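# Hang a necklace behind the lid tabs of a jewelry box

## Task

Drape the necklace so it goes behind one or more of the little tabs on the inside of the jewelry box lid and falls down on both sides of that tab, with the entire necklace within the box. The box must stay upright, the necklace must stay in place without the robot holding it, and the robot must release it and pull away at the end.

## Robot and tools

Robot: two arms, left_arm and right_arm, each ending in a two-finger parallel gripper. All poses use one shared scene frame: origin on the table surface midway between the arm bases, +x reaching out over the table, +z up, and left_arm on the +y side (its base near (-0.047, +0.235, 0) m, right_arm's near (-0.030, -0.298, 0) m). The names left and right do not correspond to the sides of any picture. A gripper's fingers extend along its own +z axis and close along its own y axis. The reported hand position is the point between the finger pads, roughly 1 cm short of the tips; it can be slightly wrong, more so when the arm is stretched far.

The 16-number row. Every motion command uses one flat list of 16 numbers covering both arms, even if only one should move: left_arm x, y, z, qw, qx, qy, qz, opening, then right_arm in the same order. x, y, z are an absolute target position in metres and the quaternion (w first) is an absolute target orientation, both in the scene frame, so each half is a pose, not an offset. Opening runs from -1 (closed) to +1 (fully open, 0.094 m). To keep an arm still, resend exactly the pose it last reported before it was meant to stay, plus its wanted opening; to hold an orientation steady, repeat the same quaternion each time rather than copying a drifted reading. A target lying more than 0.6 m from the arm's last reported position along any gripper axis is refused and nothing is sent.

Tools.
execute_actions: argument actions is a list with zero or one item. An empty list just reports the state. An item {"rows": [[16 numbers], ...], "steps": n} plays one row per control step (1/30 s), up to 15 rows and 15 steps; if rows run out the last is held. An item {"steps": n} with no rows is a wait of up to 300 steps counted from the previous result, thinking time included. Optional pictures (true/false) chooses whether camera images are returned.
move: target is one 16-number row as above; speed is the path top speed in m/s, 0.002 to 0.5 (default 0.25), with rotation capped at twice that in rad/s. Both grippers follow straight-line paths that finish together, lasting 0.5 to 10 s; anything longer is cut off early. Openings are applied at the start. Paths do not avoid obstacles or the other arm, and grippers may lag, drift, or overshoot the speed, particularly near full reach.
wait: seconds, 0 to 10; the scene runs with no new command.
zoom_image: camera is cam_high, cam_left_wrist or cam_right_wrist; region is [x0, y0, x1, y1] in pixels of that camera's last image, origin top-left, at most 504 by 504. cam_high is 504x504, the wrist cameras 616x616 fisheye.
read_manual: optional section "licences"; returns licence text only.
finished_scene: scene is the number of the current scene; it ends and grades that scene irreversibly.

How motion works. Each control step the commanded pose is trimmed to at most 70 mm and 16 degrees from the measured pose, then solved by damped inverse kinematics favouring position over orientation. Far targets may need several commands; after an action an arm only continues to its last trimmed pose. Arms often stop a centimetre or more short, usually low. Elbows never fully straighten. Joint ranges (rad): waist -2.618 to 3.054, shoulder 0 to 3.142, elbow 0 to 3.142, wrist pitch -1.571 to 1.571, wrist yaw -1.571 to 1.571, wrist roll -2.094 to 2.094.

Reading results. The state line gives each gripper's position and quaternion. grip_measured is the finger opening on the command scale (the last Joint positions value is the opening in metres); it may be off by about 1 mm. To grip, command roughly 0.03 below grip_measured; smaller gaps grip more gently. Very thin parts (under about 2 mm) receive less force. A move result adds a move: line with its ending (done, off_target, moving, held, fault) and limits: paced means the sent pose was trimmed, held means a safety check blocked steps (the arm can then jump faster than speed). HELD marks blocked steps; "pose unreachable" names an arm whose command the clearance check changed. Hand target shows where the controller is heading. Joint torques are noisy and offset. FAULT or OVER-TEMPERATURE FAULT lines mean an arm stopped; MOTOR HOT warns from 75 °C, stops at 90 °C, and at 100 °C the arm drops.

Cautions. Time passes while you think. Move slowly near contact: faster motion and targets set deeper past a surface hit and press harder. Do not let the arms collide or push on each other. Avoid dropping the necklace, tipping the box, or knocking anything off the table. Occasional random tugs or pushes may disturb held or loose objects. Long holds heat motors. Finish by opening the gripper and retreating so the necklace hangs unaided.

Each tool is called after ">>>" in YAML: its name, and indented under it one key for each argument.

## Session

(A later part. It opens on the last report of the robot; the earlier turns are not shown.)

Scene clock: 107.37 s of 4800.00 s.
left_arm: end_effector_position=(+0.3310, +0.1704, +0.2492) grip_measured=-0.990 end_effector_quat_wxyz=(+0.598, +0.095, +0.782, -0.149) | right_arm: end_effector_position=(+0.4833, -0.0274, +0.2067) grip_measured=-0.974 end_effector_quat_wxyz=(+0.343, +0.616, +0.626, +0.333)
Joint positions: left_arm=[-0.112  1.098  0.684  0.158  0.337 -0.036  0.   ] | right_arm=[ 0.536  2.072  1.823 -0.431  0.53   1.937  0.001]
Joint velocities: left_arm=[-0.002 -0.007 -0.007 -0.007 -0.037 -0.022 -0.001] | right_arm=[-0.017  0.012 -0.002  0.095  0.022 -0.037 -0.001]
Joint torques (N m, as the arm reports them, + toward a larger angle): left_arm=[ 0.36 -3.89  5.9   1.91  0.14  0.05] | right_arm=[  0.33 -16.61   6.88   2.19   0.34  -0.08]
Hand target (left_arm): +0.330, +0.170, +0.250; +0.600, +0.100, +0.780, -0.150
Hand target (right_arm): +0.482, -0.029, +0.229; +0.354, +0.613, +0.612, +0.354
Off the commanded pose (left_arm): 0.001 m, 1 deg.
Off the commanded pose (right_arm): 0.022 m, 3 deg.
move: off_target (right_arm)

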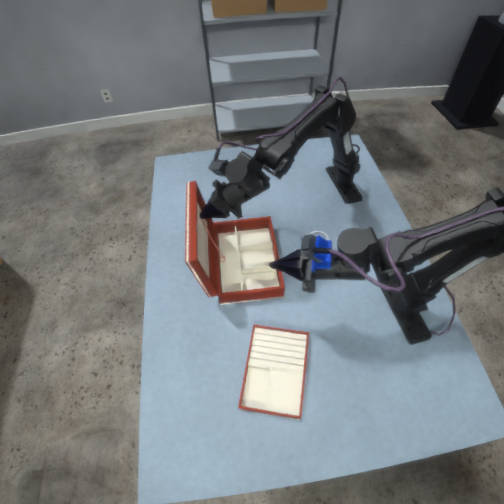

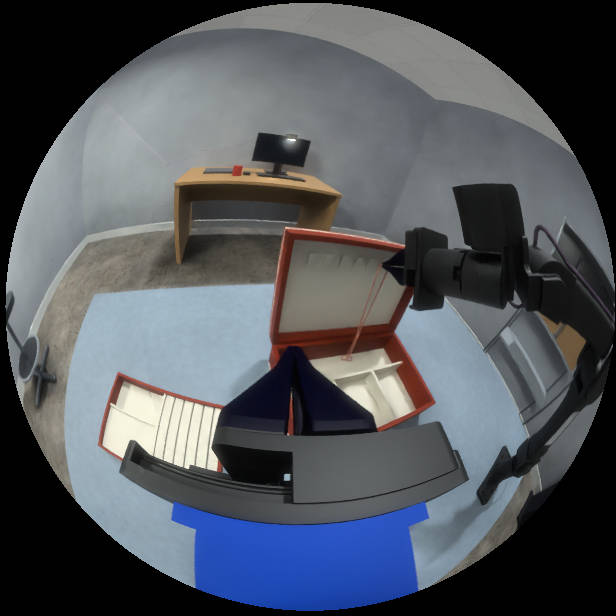

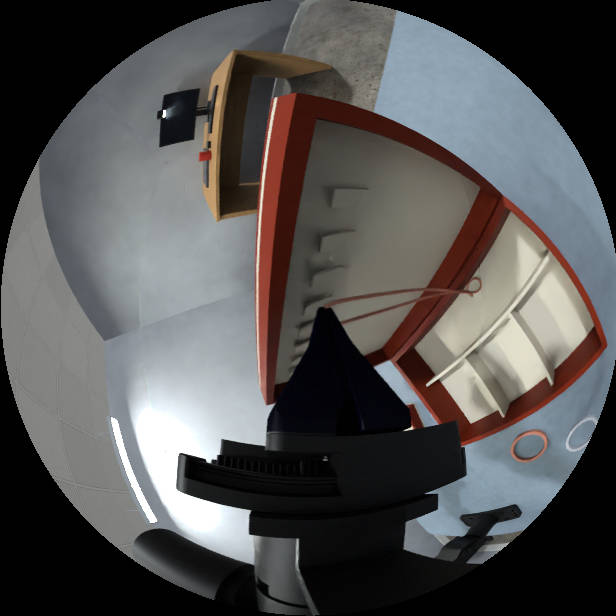

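>>> execute_actions:
  actions:
    - {"rows":[[0.33,0.17,0.25,0.6,0.1,0.78,-0.15,-1, 0.483,-0.028,0.232,0.354,0.612,0.612,0.354,-1],[0.33,0.17,0.25,0.6,0.1,0.78,-0.15,-1, 0.483,-0.028,0.234,0.354,0.612,0.612,0.354,-1],[0.33,0.17,0.25,0.6,0.1,0.78,-0.15,-1, 0.483,-0.028,0.236,0.354,0.612,0.612,0.354,-1],[0.33,0.17,0.25,0.6,0.1,0.78,-0.15,-1, 0.483,-0.028,0.238,0.354,0.612,0.612,0.354,-1]],"steps":15}
  pictures: false

Scene clock: 111.97 s of 4800.00 s.
left_arm: end_effector_position=(+0.3310, +0.1704, +0.2492) grip_measured=-0.990 end_effector_quat_wxyz=(+0.598, +0.095, +0.782, -0.149) | right_arm: end_effector_position=(+0.4840, -0.0269, +0.2078) grip_measured=-0.974 end_effector_quat_wxyz=(+0.343, +0.616, +0.624, +0.336)
Joint positions: left_arm=[-0.112  1.098  0.684  0.158  0.337 -0.036  0.   ] | right_arm=[ 0.536  2.072  1.823 -0.425  0.53   1.937  0.001]
Joint velocities: left_arm=[ 0.007  0.002  0.002 -0.022  0.066 -0.051  0.001] | right_arm=[ 0.027 -0.017 -0.007  0.022 -0.037 -0.022 -0.002]
Joint torques (N m, as the arm reports them, + toward a larger angle): left_arm=[ 0.36 -3.87  5.9   1.9   0.14  0.05] | right_arm=[  0.26 -16.21  10.07   1.89   0.34  -0.08]
Hand target (left_arm): +0.330, +0.170, +0.250; +0.600, +0.100, +0.780, -0.150
Hand target (right_arm): +0.483, -0.028, +0.238; +0.354, +0.612, +0.612, +0.354
Off the commanded pose (left_arm): 0.001 m, 1 deg.
Off the commanded pose (right_arm): 0.030 m, 3 deg.
Steps of this call (steps 1 to 123: nothing new was sent; steps 124 to 138: all 15 steps of this action). Readings (end_effector_position):
124: left_arm (+0.3310, +0.1704, +0.2492) | right_arm (+0.4840, -0.0269, +0.2078)
125: left_arm (+0.3310, +0.1704, +0.2492) | right_arm (+0.4840, -0.0269, +0.2078)
127: left_arm (+0.3310, +0.1704, +0.2492) | right_arm (+0.4840, -0.0269, +0.2078)
131: left_arm (+0.3310, +0.1704, +0.2492) | right_arm (+0.4840, -0.0269, +0.2078)
138: the state above

>>> execute_actions:
  actions:
    - {"rows":[[0.33,0.17,0.25,0.6,0.1,0.78,-0.15,-1, 0.483,-0.028,0.240,0.354,0.612,0.612,0.354,-1],[0.33,0.17,0.25,0.6,0.1,0.78,-0.15,-1, 0.483,-0.028,0.242,0.354,0.612,0.612,0.354,-1],[0.33,0.17,0.25,0.6,0.1,0.78,-0.15,-1, 0.483,-0.028,0.244,0.354,0.612,0.612,0.354,-1],[0.33,0.17,0.25,0.6,0.1,0.78,-0.15,-1, 0.483,-0.028,0.246,0.354,0.612,0.612,0.354,-1],[0.33,0.17,0.25,0.6,0.1,0.78,-0.15,-1, 0.483,-0.028,0.248,0.354,0.612,0.612,0.354,-1]],"steps":15}

>>> zoom_image:
  camera: "cam_right_wrist"
  region: [200,140,440,380]

>>> zoom_image:
  camera: "cam_left_wrist"
  region: [270,200,450,380]

Scene clock: 116.43 s of 4800.00 s.
left_arm: end_effector_position=(+0.3310, +0.1704, +0.2492) grip_measured=-0.990 end_effector_quat_wxyz=(+0.598, +0.095, +0.782, -0.149) | right_arm: end_effector_position=(+0.4859, -0.0255, +0.2227) grip_measured=-0.974 end_effector_quat_wxyz=(+0.345, +0.615, +0.620, +0.344)
Joint positions: left_arm=[-0.112  1.098  0.684  0.158  0.337 -0.036  0.   ] | right_arm=[ 0.536  2.072  1.869 -0.453  0.53   1.937  0.001]
Joint velocities: left_arm=[-0.012  0.007  0.017  0.022 -0.051 -0.095  0.   ] | right_arm=[ 0.007 -0.007 -0.007 -0.066  0.037 -0.022  0.001]
Joint torques (N m, as the arm reports them, + toward a larger angle): left_arm=[ 0.35 -3.87  5.9   1.9   0.14  0.05] | right_arm=[  0.29 -15.69  10.17   1.82   0.33  -0.07]
Hand target (left_arm): +0.330, +0.170, +0.250; +0.600, +0.100, +0.780, -0.150
Hand target (right_arm): +0.484, -0.028, +0.248; +0.354, +0.612, +0.612, +0.355
Off the commanded pose (left_arm): 0.001 m, 1 deg.
Off the commanded pose (right_arm): 0.026 m, 2 deg.
Steps of this call (steps 1 to 119: nothing new was sent; steps 120 to 134: all 15 steps of this action). Readings (end_effector_position):
120: left_arm (+0.3310, +0.1704, +0.2492) | right_arm (+0.4840, -0.0269, +0.2078)
121: left_arm (+0.3310, +0.1704, +0.2492) | right_arm (+0.4839, -0.0270, +0.2081)
123: left_arm (+0.3310, +0.1704, +0.2492) | right_arm (+0.4839, -0.0270, +0.2102)
127: left_arm (+0.3310, +0.1704, +0.2492) | right_arm (+0.4857, -0.0256, +0.2200)
134: the state above

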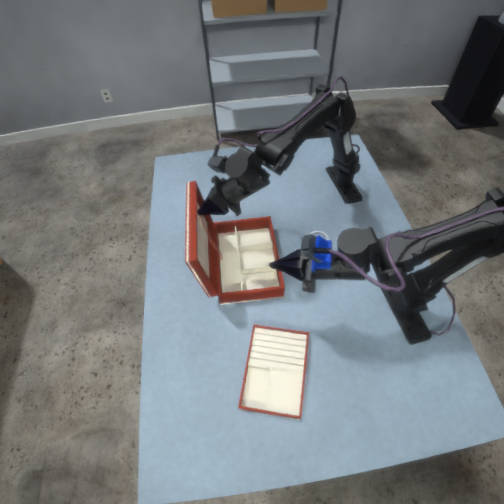

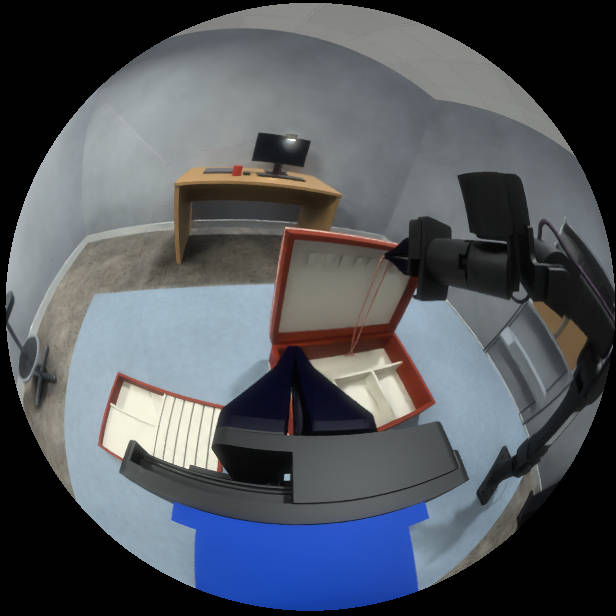

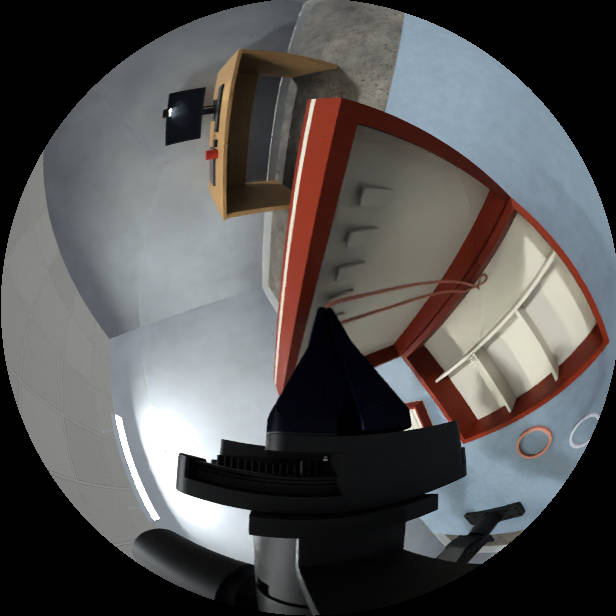

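Region (200, 140, 440, 380) of cam_right_wrist's 616x616 image, scaled by 2.100, with more detail than that image has.

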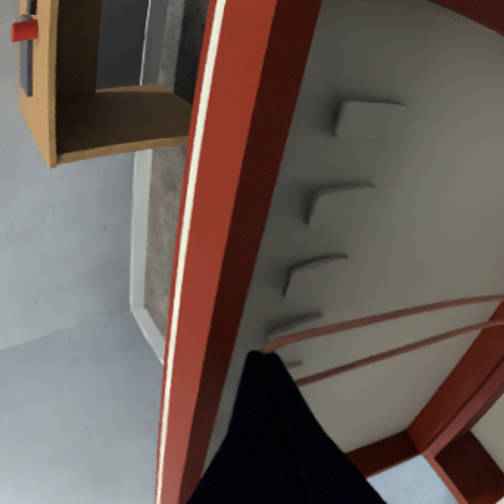

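Region (270, 200, 450, 380) of cam_left_wrist's 616x616 image, scaled by 2.800, with more detail than that image has.

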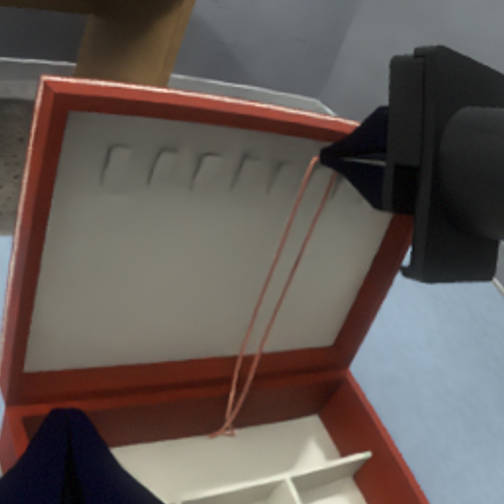

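>>> execute_actions:
  actions:
    - {"rows":[[0.33,0.17,0.25,0.6,0.1,0.78,-0.15,-1, 0.485,-0.028,0.246,0.354,0.612,0.612,0.354,-1],[0.33,0.17,0.25,0.6,0.1,0.78,-0.15,-1, 0.487,-0.028,0.244,0.354,0.612,0.612,0.354,-1],[0.33,0.17,0.25,0.6,0.1,0.78,-0.15,-1, 0.489,-0.028,0.242,0.354,0.612,0.612,0.354,-1],[0.33,0.17,0.25,0.6,0.1,0.78,-0.15,-1, 0.491,-0.028,0.240,0.354,0.612,0.612,0.354,-1],[0.33,0.17,0.25,0.6,0.1,0.78,-0.15,-1, 0.492,-0.028,0.238,0.354,0.612,0.612,0.354,-1]],"steps":15}
  pictures: false

Scene clock: 125.77 s of 4800.00 s.
left_arm: end_effector_position=(+0.3310, +0.1704, +0.2492) grip_measured=-0.990 end_effector_quat_wxyz=(+0.598, +0.095, +0.782, -0.149) | right_arm: end_effector_position=(+0.4853, -0.0259, +0.2218) grip_measured=-0.974 end_effector_quat_wxyz=(+0.344, +0.616, +0.621, +0.341)
Joint positions: left_arm=[-0.112  1.098  0.684  0.158  0.337 -0.036  0.   ] | right_arm=[ 0.536  2.072  1.869 -0.458  0.53   1.936  0.001]
Joint velocities: left_arm=[-0.002  0.012 -0.002 -0.051 -0.007 -0.022 -0.001] | right_arm=[ 0.007  0.007 -0.012  0.037  0.037 -0.022  0.001]
Joint torques (N m, as the arm reports them, + toward a larger angle): left_arm=[ 0.36 -3.87  5.9   1.9   0.14  0.05] | right_arm=[ -0.58 -13.25   9.87   2.11   0.24  -0.16]
Hand target (left_arm): +0.330, +0.170, +0.250; +0.600, +0.100, +0.780, -0.150
Hand target (right_arm): +0.492, -0.028, +0.238; +0.354, +0.612, +0.612, +0.354
Off the commanded pose (left_arm): 0.001 m, 1 deg.
Off the commanded pose (right_arm): 0.018 m, 2 deg.
Steps of this call (steps 1 to 265: nothing new was sent; steps 266 to 280: all 15 steps of this action). Readings (end_effector_position):
266: left_arm (+0.3310, +0.1704, +0.2492) | right_arm (+0.4853, -0.0259, +0.2218)
267: left_arm (+0.3310, +0.1704, +0.2492) | right_arm (+0.4853, -0.0259, +0.2218)
269: left_arm (+0.3310, +0.1704, +0.2492) | right_arm (+0.4853, -0.0259, +0.2218)
273: left_arm (+0.3310, +0.1704, +0.2492) | right_arm (+0.4853, -0.0259, +0.2218)
280: the state above

Preloaded. Advance 8 mm.

>>> execute_actions:
  actions:
    - {"rows":[[0.33,0.17,0.25,0.6,0.1,0.78,-0.15,-1, 0.493,-0.028,0.2376,0.354,0.612,0.612,0.354,-1],[0.33,0.17,0.25,0.6,0.1,0.78,-0.15,-1, 0.494,-0.028,0.2372,0.354,0.612,0.612,0.354,-1],[0.33,0.17,0.25,0.6,0.1,0.78,-0.15,-1, 0.495,-0.028,0.2368,0.354,0.612,0.612,0.354,-1],[0.33,0.17,0.25,0.6,0.1,0.78,-0.15,-1, 0.496,-0.028,0.2364,0.354,0.612,0.612,0.354,-1],[0.33,0.17,0.25,0.6,0.1,0.78,-0.15,-1, 0.497,-0.028,0.236,0.354,0.612,0.612,0.354,-1],[0.33,0.17,0.25,0.6,0.1,0.78,-0.15,-1, 0.498,-0.028,0.2356,0.354,0.612,0.612,0.354,-1],[0.33,0.17,0.25,0.6,0.1,0.78,-0.15,-1, 0.499,-0.028,0.2352,0.354,0.612,0.612,0.354,-1],[0.33,0.17,0.25,0.6,0.1,0.78,-0.15,-1, 0.500,-0.028,0.235,0.354,0.612,0.612,0.354,-1]],"steps":15}

>>> zoom_image:
  camera: "cam_right_wrist"
  region: [200,140,440,380]

>>> zoom_image:
  camera: "cam_left_wrist"
  region: [270,200,450,380]

Scene clock: 130.87 s of 4800.00 s.
left_arm: end_effector_position=(+0.3310, +0.1704, +0.2492) grip_measured=-0.990 end_effector_quat_wxyz=(+0.598, +0.095, +0.782, -0.149) | right_arm: end_effector_position=(+0.4921, -0.0273, +0.2131) grip_measured=-0.974 end_effector_quat_wxyz=(+0.344, +0.617, +0.624, +0.335)
Joint positions: left_arm=[-0.112  1.098  0.684  0.158  0.337 -0.036  0.   ] | right_arm=[ 0.526  2.101  1.887 -0.458  0.524  1.93   0.001]
Joint velocities: left_arm=[ 0.017 -0.007 -0.002 -0.051 -0.066  0.037 -0.   ] | right_arm=[ 0.012 -0.007  0.017 -0.007 -0.037  0.022  0.   ]
Joint torques (N m, as the arm reports them, + toward a larger angle): left_arm=[ 0.36 -3.89  5.92  1.9   0.15  0.05] | right_arm=[ -0.45 -13.8   10.56   2.13   0.21  -0.14]
Hand target (left_arm): +0.330, +0.170, +0.250; +0.600, +0.100, +0.780, -0.150
Hand target (right_arm): +0.499, -0.028, +0.235; +0.354, +0.612, +0.612, +0.354
Off the commanded pose (left_arm): 0.001 m, 1 deg.
Off the commanded pose (right_arm): 0.023 m, 3 deg.
Steps of this call (steps 1 to 138: nothing new was sent; steps 139 to 153: all 15 steps of this action). Readings (end_effector_position):
139: left_arm (+0.3310, +0.1704, +0.2492) | right_arm (+0.4853, -0.0259, +0.2218)
140: left_arm (+0.3310, +0.1704, +0.2492) | right_arm (+0.4853, -0.0259, +0.2218)
142: left_arm (+0.3310, +0.1704, +0.2492) | right_arm (+0.4855, -0.0257, +0.2210)
146: left_arm (+0.3310, +0.1704, +0.2492) | right_arm (+0.4890, -0.0253, +0.2175)
153: the state above

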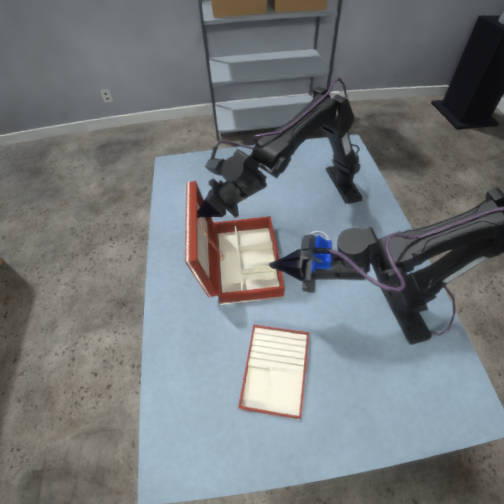

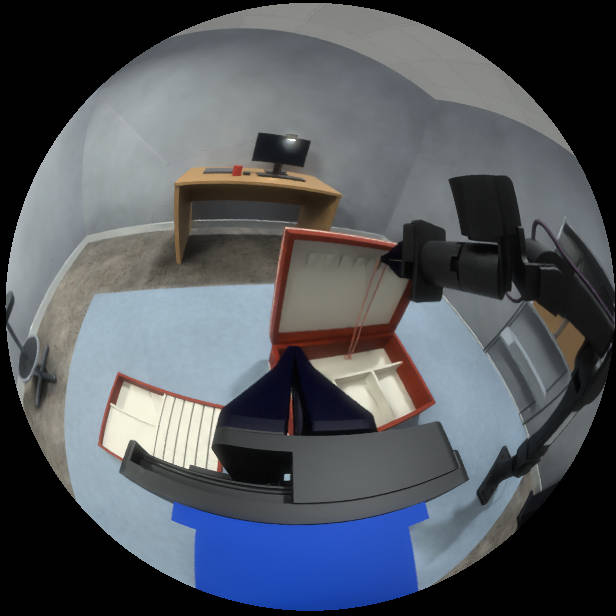

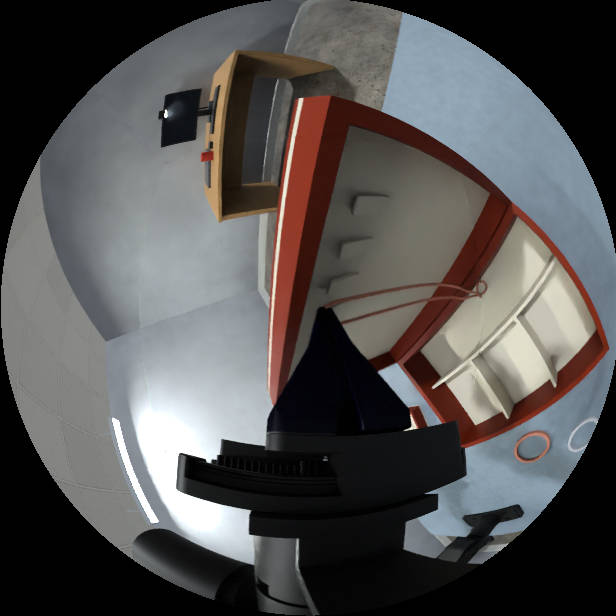

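Region (200, 140, 440, 380) of cam_right_wrist's 616x616 image, scaled by 2.100, with more detail than that image has.

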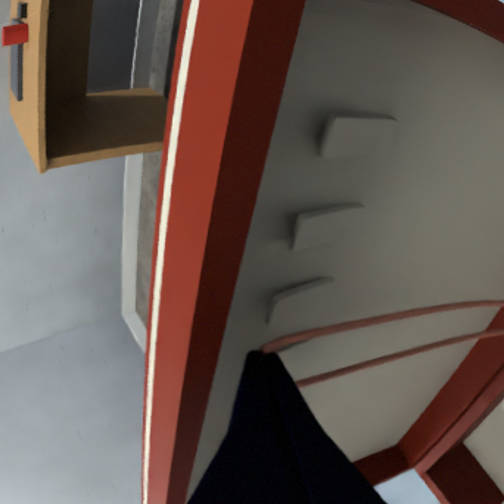

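Region (270, 200, 450, 380) of cam_left_wrist's 616x616 image, scaled by 2.800, with more detail than that image has.

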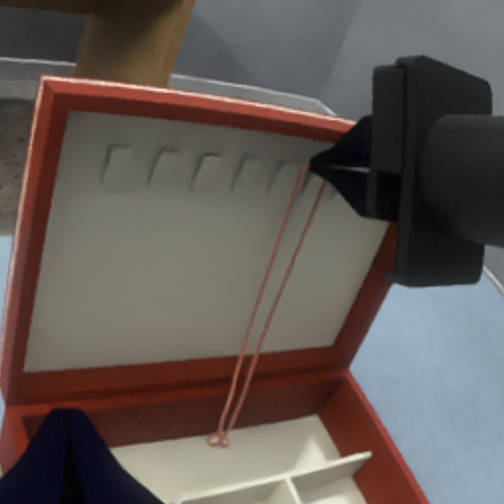

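>>> execute_actions:
  actions:
    - {"rows":[[0.33,0.17,0.25,0.6,0.1,0.78,-0.15,-1, 0.501,-0.027,0.236,0.354,0.612,0.612,0.354,-1],[0.33,0.17,0.25,0.6,0.1,0.78,-0.15,-1, 0.502,-0.026,0.237,0.354,0.612,0.612,0.354,-1],[0.33,0.17,0.25,0.6,0.1,0.78,-0.15,-1, 0.503,-0.025,0.238,0.354,0.612,0.612,0.354,-1],[0.33,0.17,0.25,0.6,0.1,0.78,-0.15,-1, 0.504,-0.025,0.239,0.354,0.612,0.612,0.354,-1],[0.33,0.17,0.25,0.6,0.1,0.78,-0.15,-1, 0.505,-0.025,0.240,0.354,0.612,0.612,0.354,-1]],"steps":15}

>>> zoom_image:
  camera: "cam_right_wrist"
  region: [200,140,440,380]

>>> zoom_image:
  camera: "cam_left_wrist"
  region: [270,200,450,380]

Scene clock: 138.73 s of 4800.00 s.
left_arm: end_effector_position=(+0.3310, +0.1704, +0.2492) grip_measured=-0.990 end_effector_quat_wxyz=(+0.598, +0.095, +0.782, -0.149) | right_arm: end_effector_position=(+0.4986, -0.0218, +0.2179) grip_measured=-0.974 end_effector_quat_wxyz=(+0.344, +0.616, +0.623, +0.339)
Joint positions: left_arm=[-0.112  1.098  0.684  0.158  0.337 -0.036  0.   ] | right_arm=[ 0.526  2.134  1.951 -0.48   0.521  1.929  0.001]
Joint velocities: left_arm=[ 0.007 -0.017 -0.002 -0.051  0.037 -0.022 -0.003] | right_arm=[ 0.002  0.002  0.002 -0.051  0.037  0.037 -0.   ]
Joint torques (N m, as the arm reports them, + toward a larger angle): left_arm=[ 0.37 -3.87  5.91  1.91  0.15  0.05] | right_arm=[ -0.68 -14.16  10.72   2.03   0.25  -0.14]
Hand target (left_arm): +0.330, +0.170, +0.250; +0.600, +0.100, +0.780, -0.150
Hand target (right_arm): +0.505, -0.025, +0.240; +0.355, +0.612, +0.612, +0.354
Off the commanded pose (left_arm): 0.001 m, 1 deg.
Off the commanded pose (right_arm): 0.023 m, 2 deg.
Steps of this call (steps 1 to 221: nothing new was sent; steps 222 to 236: all 15 steps of this action). Readings (end_effector_position):
222: left_arm (+0.3310, +0.1704, +0.2492) | right_arm (+0.4923, -0.0270, +0.2136)
223: left_arm (+0.3310, +0.1704, +0.2492) | right_arm (+0.4933, -0.0263, +0.2148)
225: left_arm (+0.3310, +0.1704, +0.2492) | right_arm (+0.4963, -0.0241, +0.2186)
229: left_arm (+0.3310, +0.1704, +0.2492) | right_arm (+0.4983, -0.0223, +0.2185)
236: the state above

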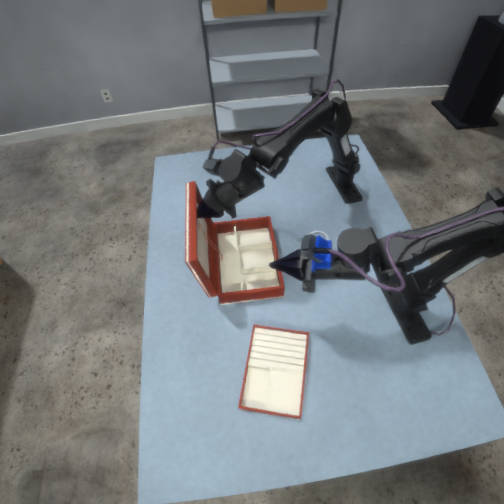

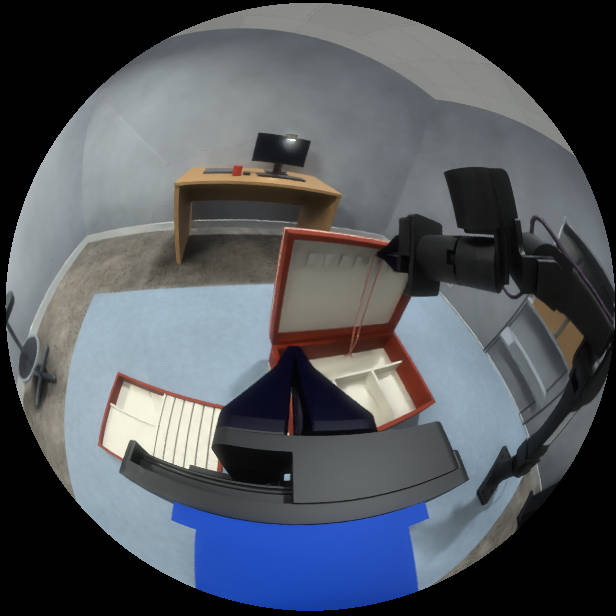

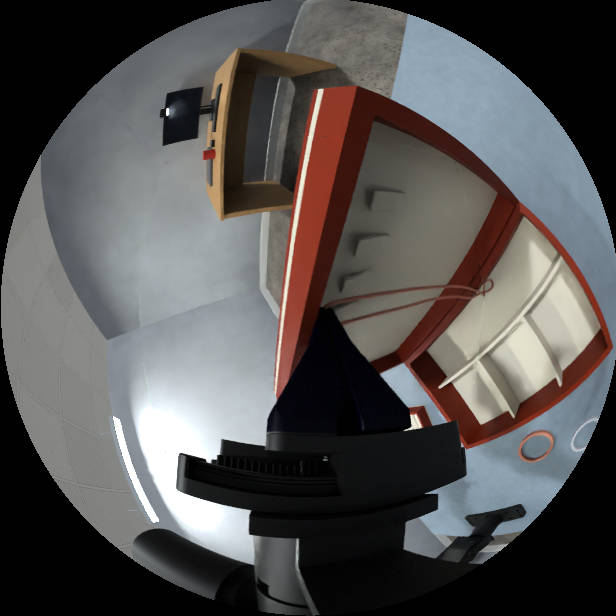

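Region (200, 140, 440, 380) of cam_right_wrist's 616x616 image, scaled by 2.100, with more detail than that image has.

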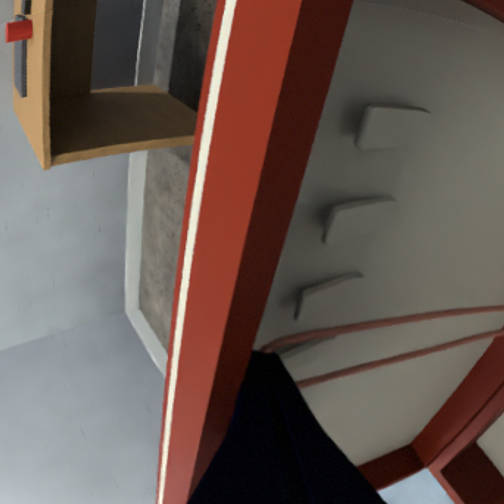

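Region (270, 200, 450, 380) of cam_left_wrist's 616x616 image, scaled by 2.800, with more detail than that image has.

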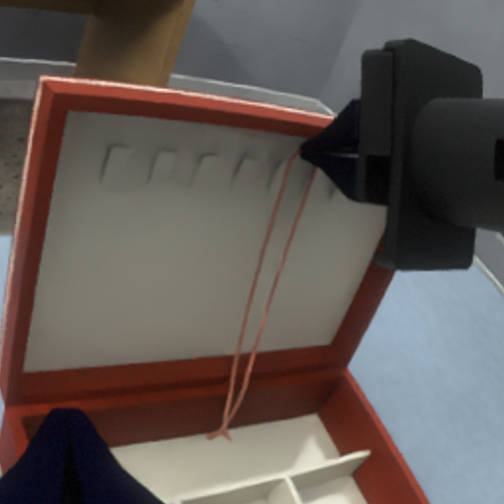

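>>> execute_actions:
  actions:
    - {"rows":[[0.33,0.17,0.25,0.6,0.1,0.78,-0.15,-1, 0.506,-0.024,0.238,0.354,0.612,0.612,0.354,-1],[0.33,0.17,0.25,0.6,0.1,0.78,-0.15,-1, 0.507,-0.024,0.2365,0.354,0.612,0.612,0.354,-1],[0.33,0.17,0.25,0.6,0.1,0.78,-0.15,-1, 0.508,-0.024,0.2355,0.354,0.612,0.612,0.354,-1],[0.33,0.17,0.25,0.6,0.1,0.78,-0.15,-1, 0.509,-0.024,0.235,0.354,0.612,0.612,0.354,-1],[0.33,0.17,0.25,0.6,0.1,0.78,-0.15,-1, 0.510,-0.024,0.2345,0.354,0.612,0.612,0.354,-1]],"steps":15}

>>> zoom_image:
  camera: "cam_right_wrist"
  region: [200,140,440,380]

>>> zoom_image:
  camera: "cam_left_wrist"
  region: [270,200,450,380]

Scene clock: 144.90 s of 4800.00 s.
left_arm: end_effector_position=(+0.3310, +0.1704, +0.2492) grip_measured=-0.990 end_effector_quat_wxyz=(+0.598, +0.095, +0.782, -0.149) | right_arm: end_effector_position=(+0.5020, -0.0223, +0.2136) grip_measured=-0.974 end_effector_quat_wxyz=(+0.344, +0.616, +0.624, +0.336)
Joint positions: left_arm=[-0.112  1.098  0.684  0.158  0.337 -0.036  0.   ] | right_arm=[ 0.522  2.149  1.961 -0.481  0.519  1.926  0.001]
Joint velocities: left_arm=[-0.002 -0.017 -0.002  0.022  0.007 -0.007 -0.001] | right_arm=[-0.012 -0.002 -0.007 -0.037  0.066 -0.022 -0.   ]
Joint torques (N m, as the arm reports them, + toward a larger angle): left_arm=[ 0.37 -3.88  5.91  1.9   0.14  0.05] | right_arm=[ -0.66 -14.15  10.39   2.14   0.21  -0.17]
Hand target (left_arm): +0.330, +0.170, +0.250; +0.600, +0.100, +0.780, -0.150
Hand target (right_arm): +0.509, -0.024, +0.235; +0.354, +0.612, +0.612, +0.354
Off the commanded pose (left_arm): 0.001 m, 1 deg.
Off the commanded pose (right_arm): 0.022 m, 3 deg.
Steps of this call (steps 1 to 170: nothing new was sent; steps 171 to 185: all 15 steps of this action). Readings (end_effector_position):
171: left_arm (+0.3310, +0.1704, +0.2492) | right_arm (+0.4986, -0.0219, +0.2180)
172: left_arm (+0.3310, +0.1704, +0.2492) | right_arm (+0.4986, -0.0219, +0.2180)
174: left_arm (+0.3310, +0.1704, +0.2492) | right_arm (+0.4988, -0.0217, +0.2167)
178: left_arm (+0.3310, +0.1704, +0.2492) | right_arm (+0.5010, -0.0210, +0.2148)
185: the state above

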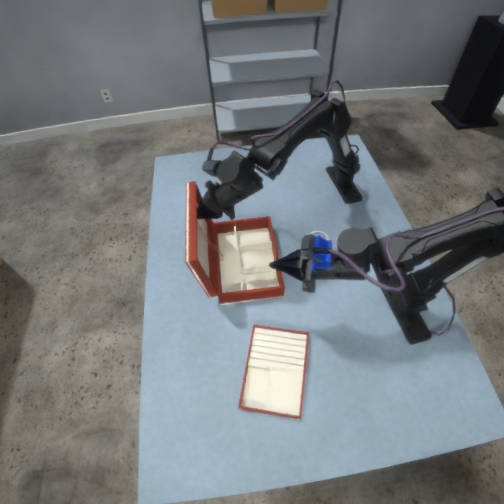

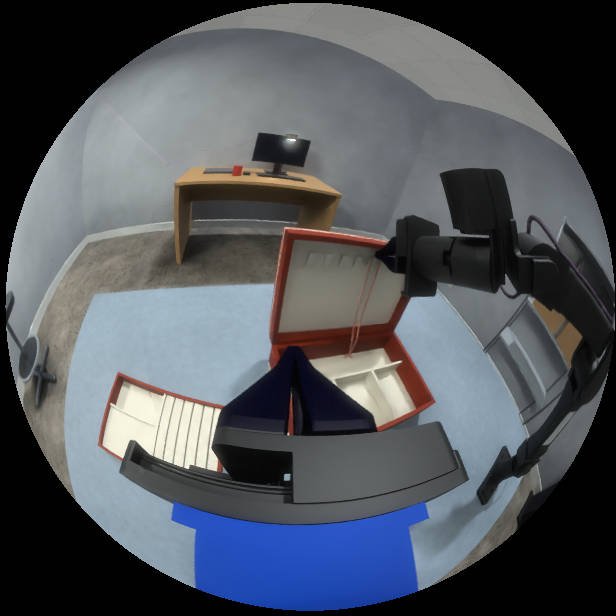

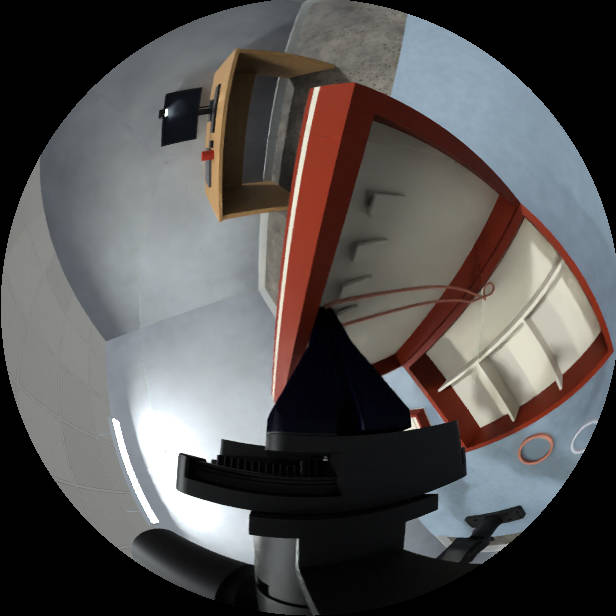

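Region (200, 140, 440, 380) of cam_right_wrist's 616x616 image, scaled by 2.100, with more detail than that image has.

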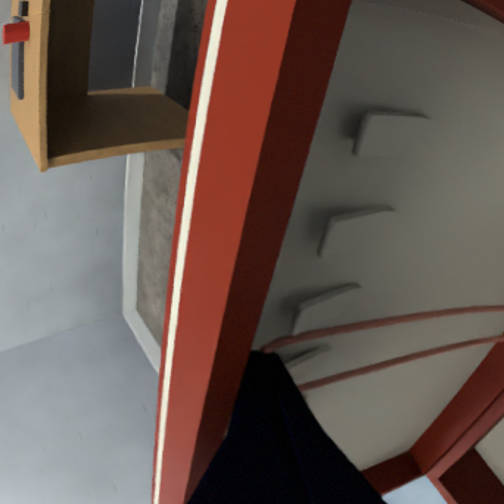

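Region (270, 200, 450, 380) of cam_left_wrist's 616x616 image, scaled by 2.800, with more detail than that image has.

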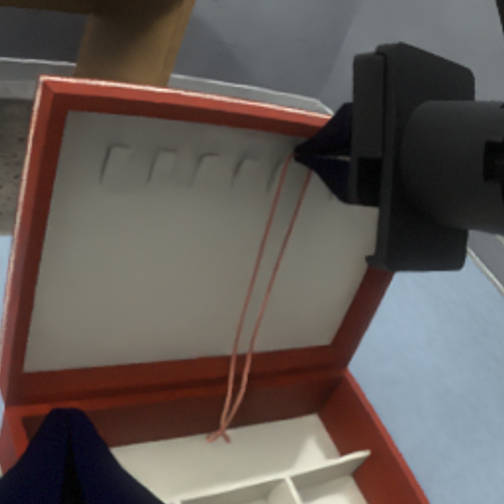

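>>> execute_actions:
  actions:
    - {"rows":[[0.33,0.17,0.25,0.6,0.1,0.78,-0.15,-1, 0.511,-0.023,0.2335,0.354,0.612,0.612,0.354,-1],[0.33,0.17,0.25,0.6,0.1,0.78,-0.15,-1, 0.512,-0.022,0.2325,0.354,0.612,0.612,0.354,-1],[0.33,0.17,0.25,0.6,0.1,0.78,-0.15,-1, 0.513,-0.021,0.232,0.354,0.612,0.612,0.354,-1],[0.33,0.17,0.25,0.6,0.1,0.78,-0.15,-1, 0.514,-0.020,0.2315,0.354,0.612,0.612,0.354,-1],[0.33,0.17,0.25,0.6,0.1,0.78,-0.15,-1, 0.515,-0.019,0.231,0.354,0.612,0.612,0.354,-1]],"steps":15}

>>> zoom_image:
  camera: "cam_right_wrist"
  region: [200,140,440,380]

>>> zoom_image:
  camera: "cam_left_wrist"
  region: [310,220,430,340]

Scene clock: 154.93 s of 4800.00 s.
left_arm: end_effector_position=(+0.3310, +0.1704, +0.2492) grip_measured=-0.990 end_effector_quat_wxyz=(+0.598, +0.095, +0.782, -0.149) | right_arm: end_effector_position=(+0.5079, -0.0180, +0.2110) grip_measured=-0.974 end_effector_quat_wxyz=(+0.344, +0.616, +0.623, +0.338)
Joint positions: left_arm=[-0.112  1.098  0.684  0.158  0.337 -0.036  0.   ] | right_arm=[ 0.522  2.18   1.997 -0.481  0.519  1.926  0.001]
Joint velocities: left_arm=[-0.017  0.007 -0.022 -0.066 -0.022 -0.007 -0.   ] | right_arm=[ 0.007 -0.002 -0.002  0.007  0.022  0.037  0.001]
Joint torques (N m, as the arm reports them, + toward a larger angle): left_arm=[ 0.35 -3.87  5.89  1.9   0.15  0.04] | right_arm=[ -0.36 -14.3   10.58   2.13   0.25  -0.14]
Hand target (left_arm): +0.330, +0.170, +0.250; +0.600, +0.100, +0.780, -0.150
Hand target (right_arm): +0.515, -0.019, +0.231; +0.354, +0.612, +0.612, +0.354
Off the commanded pose (left_arm): 0.001 m, 1 deg.
Off the commanded pose (right_arm): 0.021 m, 3 deg.
Steps of this call (steps 1 to 286: nothing new was sent; steps 287 to 301: all 15 steps of this action). Readings (end_effector_position):
287: left_arm (+0.3310, +0.1704, +0.2492) | right_arm (+0.5020, -0.0223, +0.2136)
288: left_arm (+0.3310, +0.1704, +0.2492) | right_arm (+0.5023, -0.0220, +0.2136)
290: left_arm (+0.3310, +0.1704, +0.2492) | right_arm (+0.5039, -0.0209, +0.2134)
294: left_arm (+0.3310, +0.1704, +0.2492) | right_arm (+0.5075, -0.0184, +0.2104)
301: the state above

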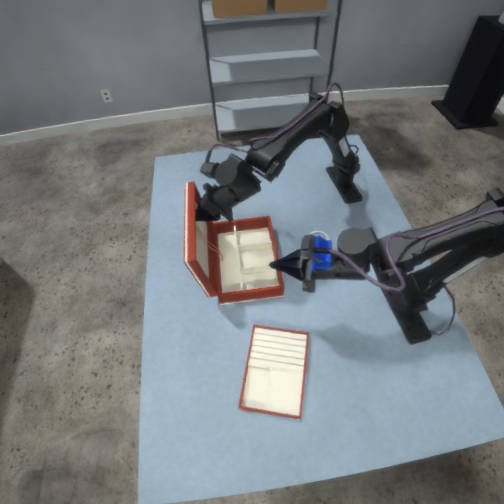

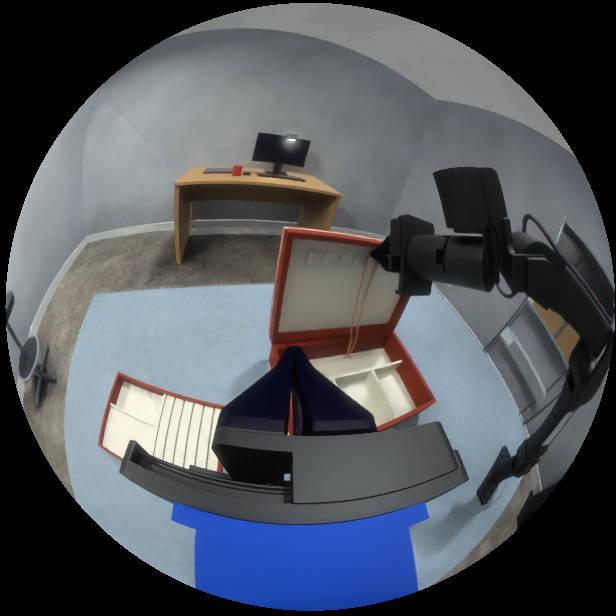

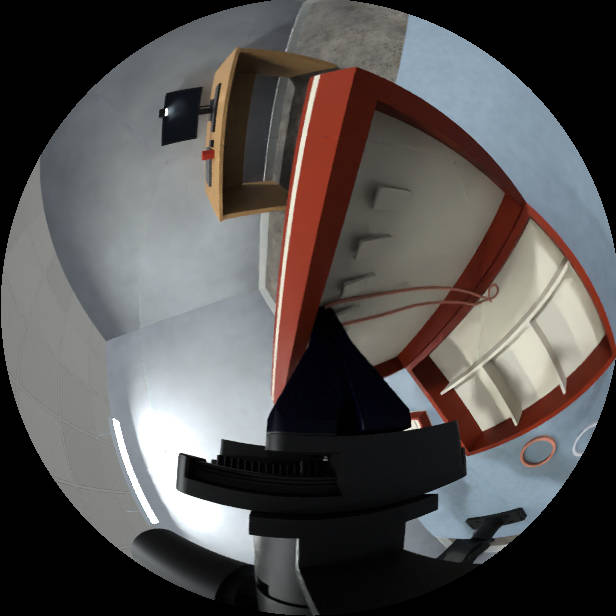

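Region (200, 140, 440, 380) of cam_right_wrist's 616x616 image, scaled by 2.100, with more detail than that image has.

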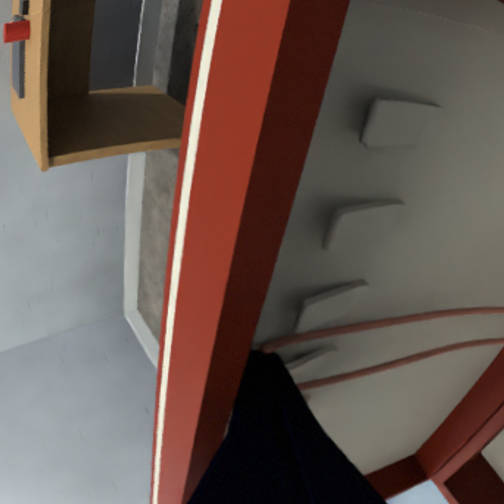

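Region (310, 220, 430, 340) of cam_left_wrist's 616x616 image, scaled by 4.200, with more detail than that image has.

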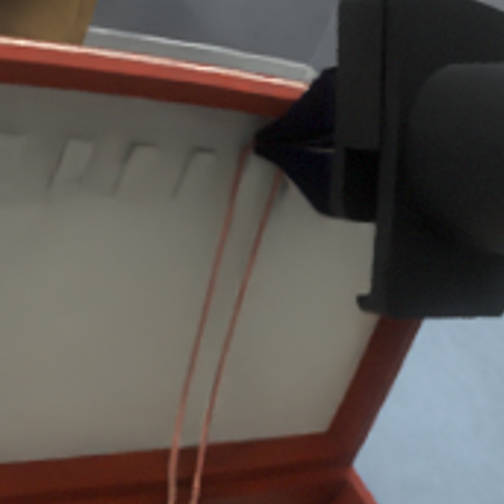

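>>> execute_actions:
  actions:
    - {"rows":[[0.33,0.17,0.25,0.6,0.1,0.78,-0.15,-1, 0.514,-0.019,0.231,0.360,0.608,0.608,0.360,-1],[0.33,0.17,0.25,0.6,0.1,0.78,-0.15,-1, 0.513,-0.019,0.231,0.366,0.605,0.605,0.366,-1],[0.33,0.17,0.25,0.6,0.1,0.78,-0.15,-1, 0.512,-0.019,0.231,0.372,0.601,0.601,0.372,-1],[0.33,0.17,0.25,0.6,0.1,0.78,-0.15,-1, 0.511,-0.019,0.231,0.378,0.597,0.597,0.378,-1],[0.33,0.17,0.25,0.6,0.1,0.78,-0.15,-1, 0.510,-0.019,0.231,0.384,0.594,0.594,0.384,-1],[0.33,0.17,0.25,0.6,0.1,0.78,-0.15,-1, 0.509,-0.019,0.231,0.390,0.590,0.590,0.390,-1],[0.33,0.17,0.25,0.6,0.1,0.78,-0.15,-1, 0.508,-0.019,0.231,0.396,0.586,0.586,0.396,-1],[0.33,0.17,0.25,0.6,0.1,0.78,-0.15,-1, 0.508,-0.019,0.231,0.402,0.582,0.582,0.402,-1],[0.33,0.17,0.25,0.6,0.1,0.78,-0.15,-1, 0.508,-0.019,0.231,0.408,0.577,0.577,0.408,-1],[0.33,0.17,0.25,0.6,0.1,0.78,-0.15,-1, 0.508,-0.019,0.231,0.414,0.573,0.573,0.414,-1],[0.33,0.17,0.25,0.6,0.1,0.78,-0.15,-1, 0.508,-0.019,0.231,0.420,0.569,0.569,0.420,-1],[0.33,0.17,0.25,0.6,0.1,0.78,-0.15,-1, 0.508,-0.019,0.231,0.425,0.565,0.565,0.425,-1],[0.33,0.17,0.25,0.6,0.1,0.78,-0.15,-1, 0.508,-0.019,0.231,0.430,0.561,0.561,0.430,-1]],"steps":15}
  pictures: false

>>> wait:
  seconds: 0.5

>>> zoom_image:
  camera: "cam_right_wrist"
  region: [200,140,440,380]

>>> zoom_image:
  camera: "cam_left_wrist"
  region: [310,220,430,340]

Scene clock: 169.20 s of 4800.00 s.
left_arm: end_effector_position=(+0.3310, +0.1704, +0.2492) grip_measured=-0.990 end_effector_quat_wxyz=(+0.598, +0.095, +0.782, -0.149) | right_arm: end_effector_position=(+0.5048, -0.0197, +0.2090) grip_measured=-0.974 end_effector_quat_wxyz=(+0.403, +0.584, +0.583, +0.396)
Joint positions: left_arm=[-0.112  1.098  0.684  0.158  0.337 -0.036  0.   ] | right_arm=[ 0.544  2.091  1.679 -0.044  0.605  1.836  0.001]
Joint velocities: left_arm=[-0.027  0.002  0.002 -0.007  0.007  0.037  0.   ] | right_arm=[ 0.022 -0.007 -0.393  0.813  0.125 -0.227  0.001]
Joint torques (N m, as the arm reports them, + toward a larger angle): left_arm=[ 0.36 -3.86  5.89  1.9   0.15  0.04] | right_arm=[  0.12 -15.75   6.7    2.05   0.2   -0.17]
Hand target (left_arm): +0.330, +0.170, +0.250; +0.600, +0.100, +0.780, -0.150
Hand target (right_arm): +0.506, -0.020, +0.231; +0.429, +0.567, +0.562, +0.422
Off the commanded pose (left_arm): 0.001 m, 1 deg.
Off the commanded pose (right_arm): 0.022 m, 6 deg.
Steps of this call (steps 1 to 413: nothing new was sent; steps 414 to 428: all 15 steps of this action). Readings (end_effector_position):
414: left_arm (+0.3310, +0.1704, +0.2492) | right_arm (+0.5079, -0.0180, +0.2111)
415: left_arm (+0.3310, +0.1704, +0.2492) | right_arm (+0.5082, -0.0180, +0.2104)
417: left_arm (+0.3310, +0.1704, +0.2492) | right_arm (+0.5087, -0.0186, +0.2093)
421: left_arm (+0.3310, +0.1704, +0.2492) | right_arm (+0.5053, -0.0189, +0.2094)
428: the state above

Scene clock: 169.70 s of 4800.00 s.
left_arm: end_effector_position=(+0.3310, +0.1704, +0.2492) grip_measured=-0.990 end_effector_quat_wxyz=(+0.598, +0.095, +0.782, -0.149) | right_arm: end_effector_position=(+0.5067, -0.0197, +0.2102) grip_measured=-0.974 end_effector_quat_wxyz=(+0.416, +0.573, +0.579, +0.404)
Joint positions: left_arm=[-0.112  1.098  0.684  0.158  0.337 -0.036  0.   ] | right_arm=[0.545 2.09  1.647 0.031 0.615 1.799 0.001]
Joint velocities: left_arm=[-0.007  0.002  0.002 -0.007 -0.051  0.007 -0.001] | right_arm=[ 0.007  0.002 -0.002 -0.007 -0.066 -0.022 -0.001]
Joint torques (N m, as the arm reports them, + toward a larger angle): left_arm=[ 0.37 -3.88  5.9   1.9   0.14  0.05] | right_arm=[  0.33 -15.68   7.21   2.62   0.31  -0.17]
Hand target (left_arm): +0.330, +0.170, +0.250; +0.600, +0.100, +0.780, -0.150
Hand target (right_arm): +0.506, -0.020, +0.231; +0.429, +0.567, +0.562, +0.423
Off the commanded pose (left_arm): 0.001 m, 1 deg.
Off the commanded pose (right_arm): 0.021 m, 4 deg.
Steps of this call (steps 1 to 15: nothing new was sent). Readings (end_effector_position):
1: left_arm (+0.3310, +0.1704, +0.2492) | right_arm (+0.5053, -0.0197, +0.2094)
2: left_arm (+0.3310, +0.1704, +0.2492) | right_arm (+0.5058, -0.0197, +0.2096)
4: left_arm (+0.3310, +0.1704, +0.2492) | right_arm (+0.5063, -0.0197, +0.2098)
8: left_arm (+0.3310, +0.1704, +0.2492) | right_arm (+0.5066, -0.0198, +0.2099)
15: the state above

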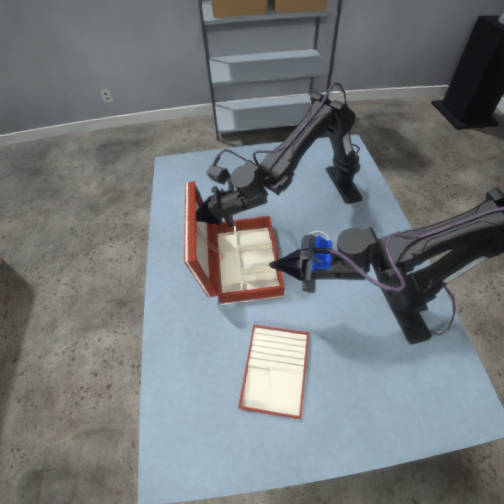

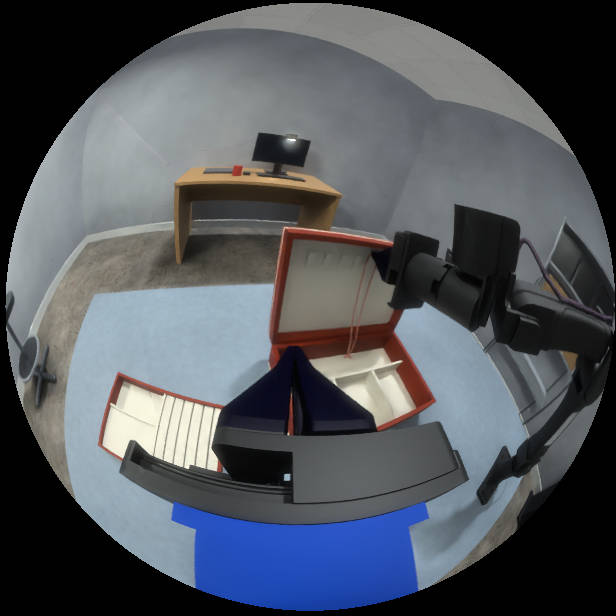

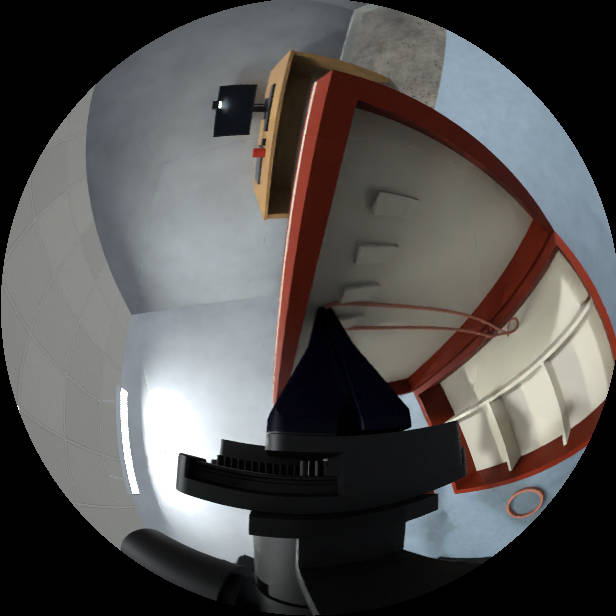

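Region (200, 140, 440, 380) of cam_right_wrist's 616x616 image, scaled by 2.100, with more detail than that image has.

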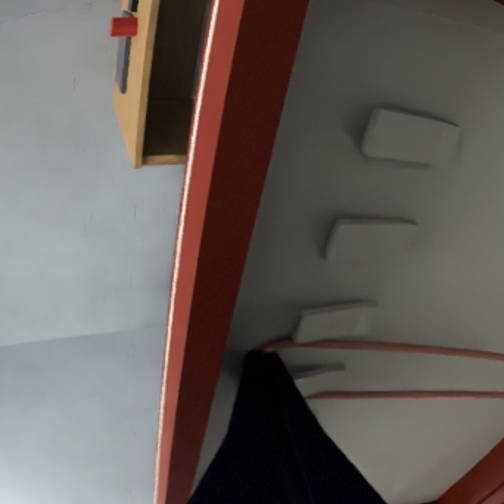

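Region (310, 220, 430, 340) of cam_left_wrist's 616x616 image, scaled by 4.200, with more detail than that image has.

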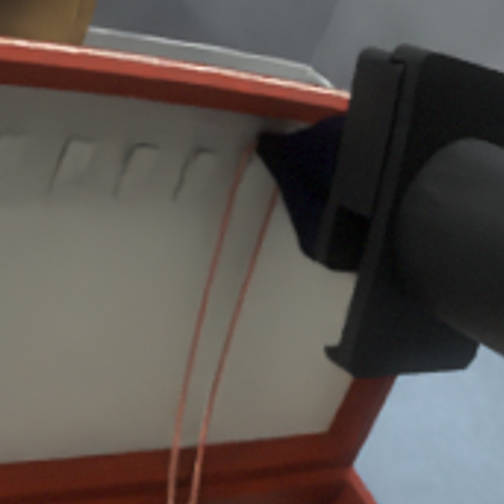

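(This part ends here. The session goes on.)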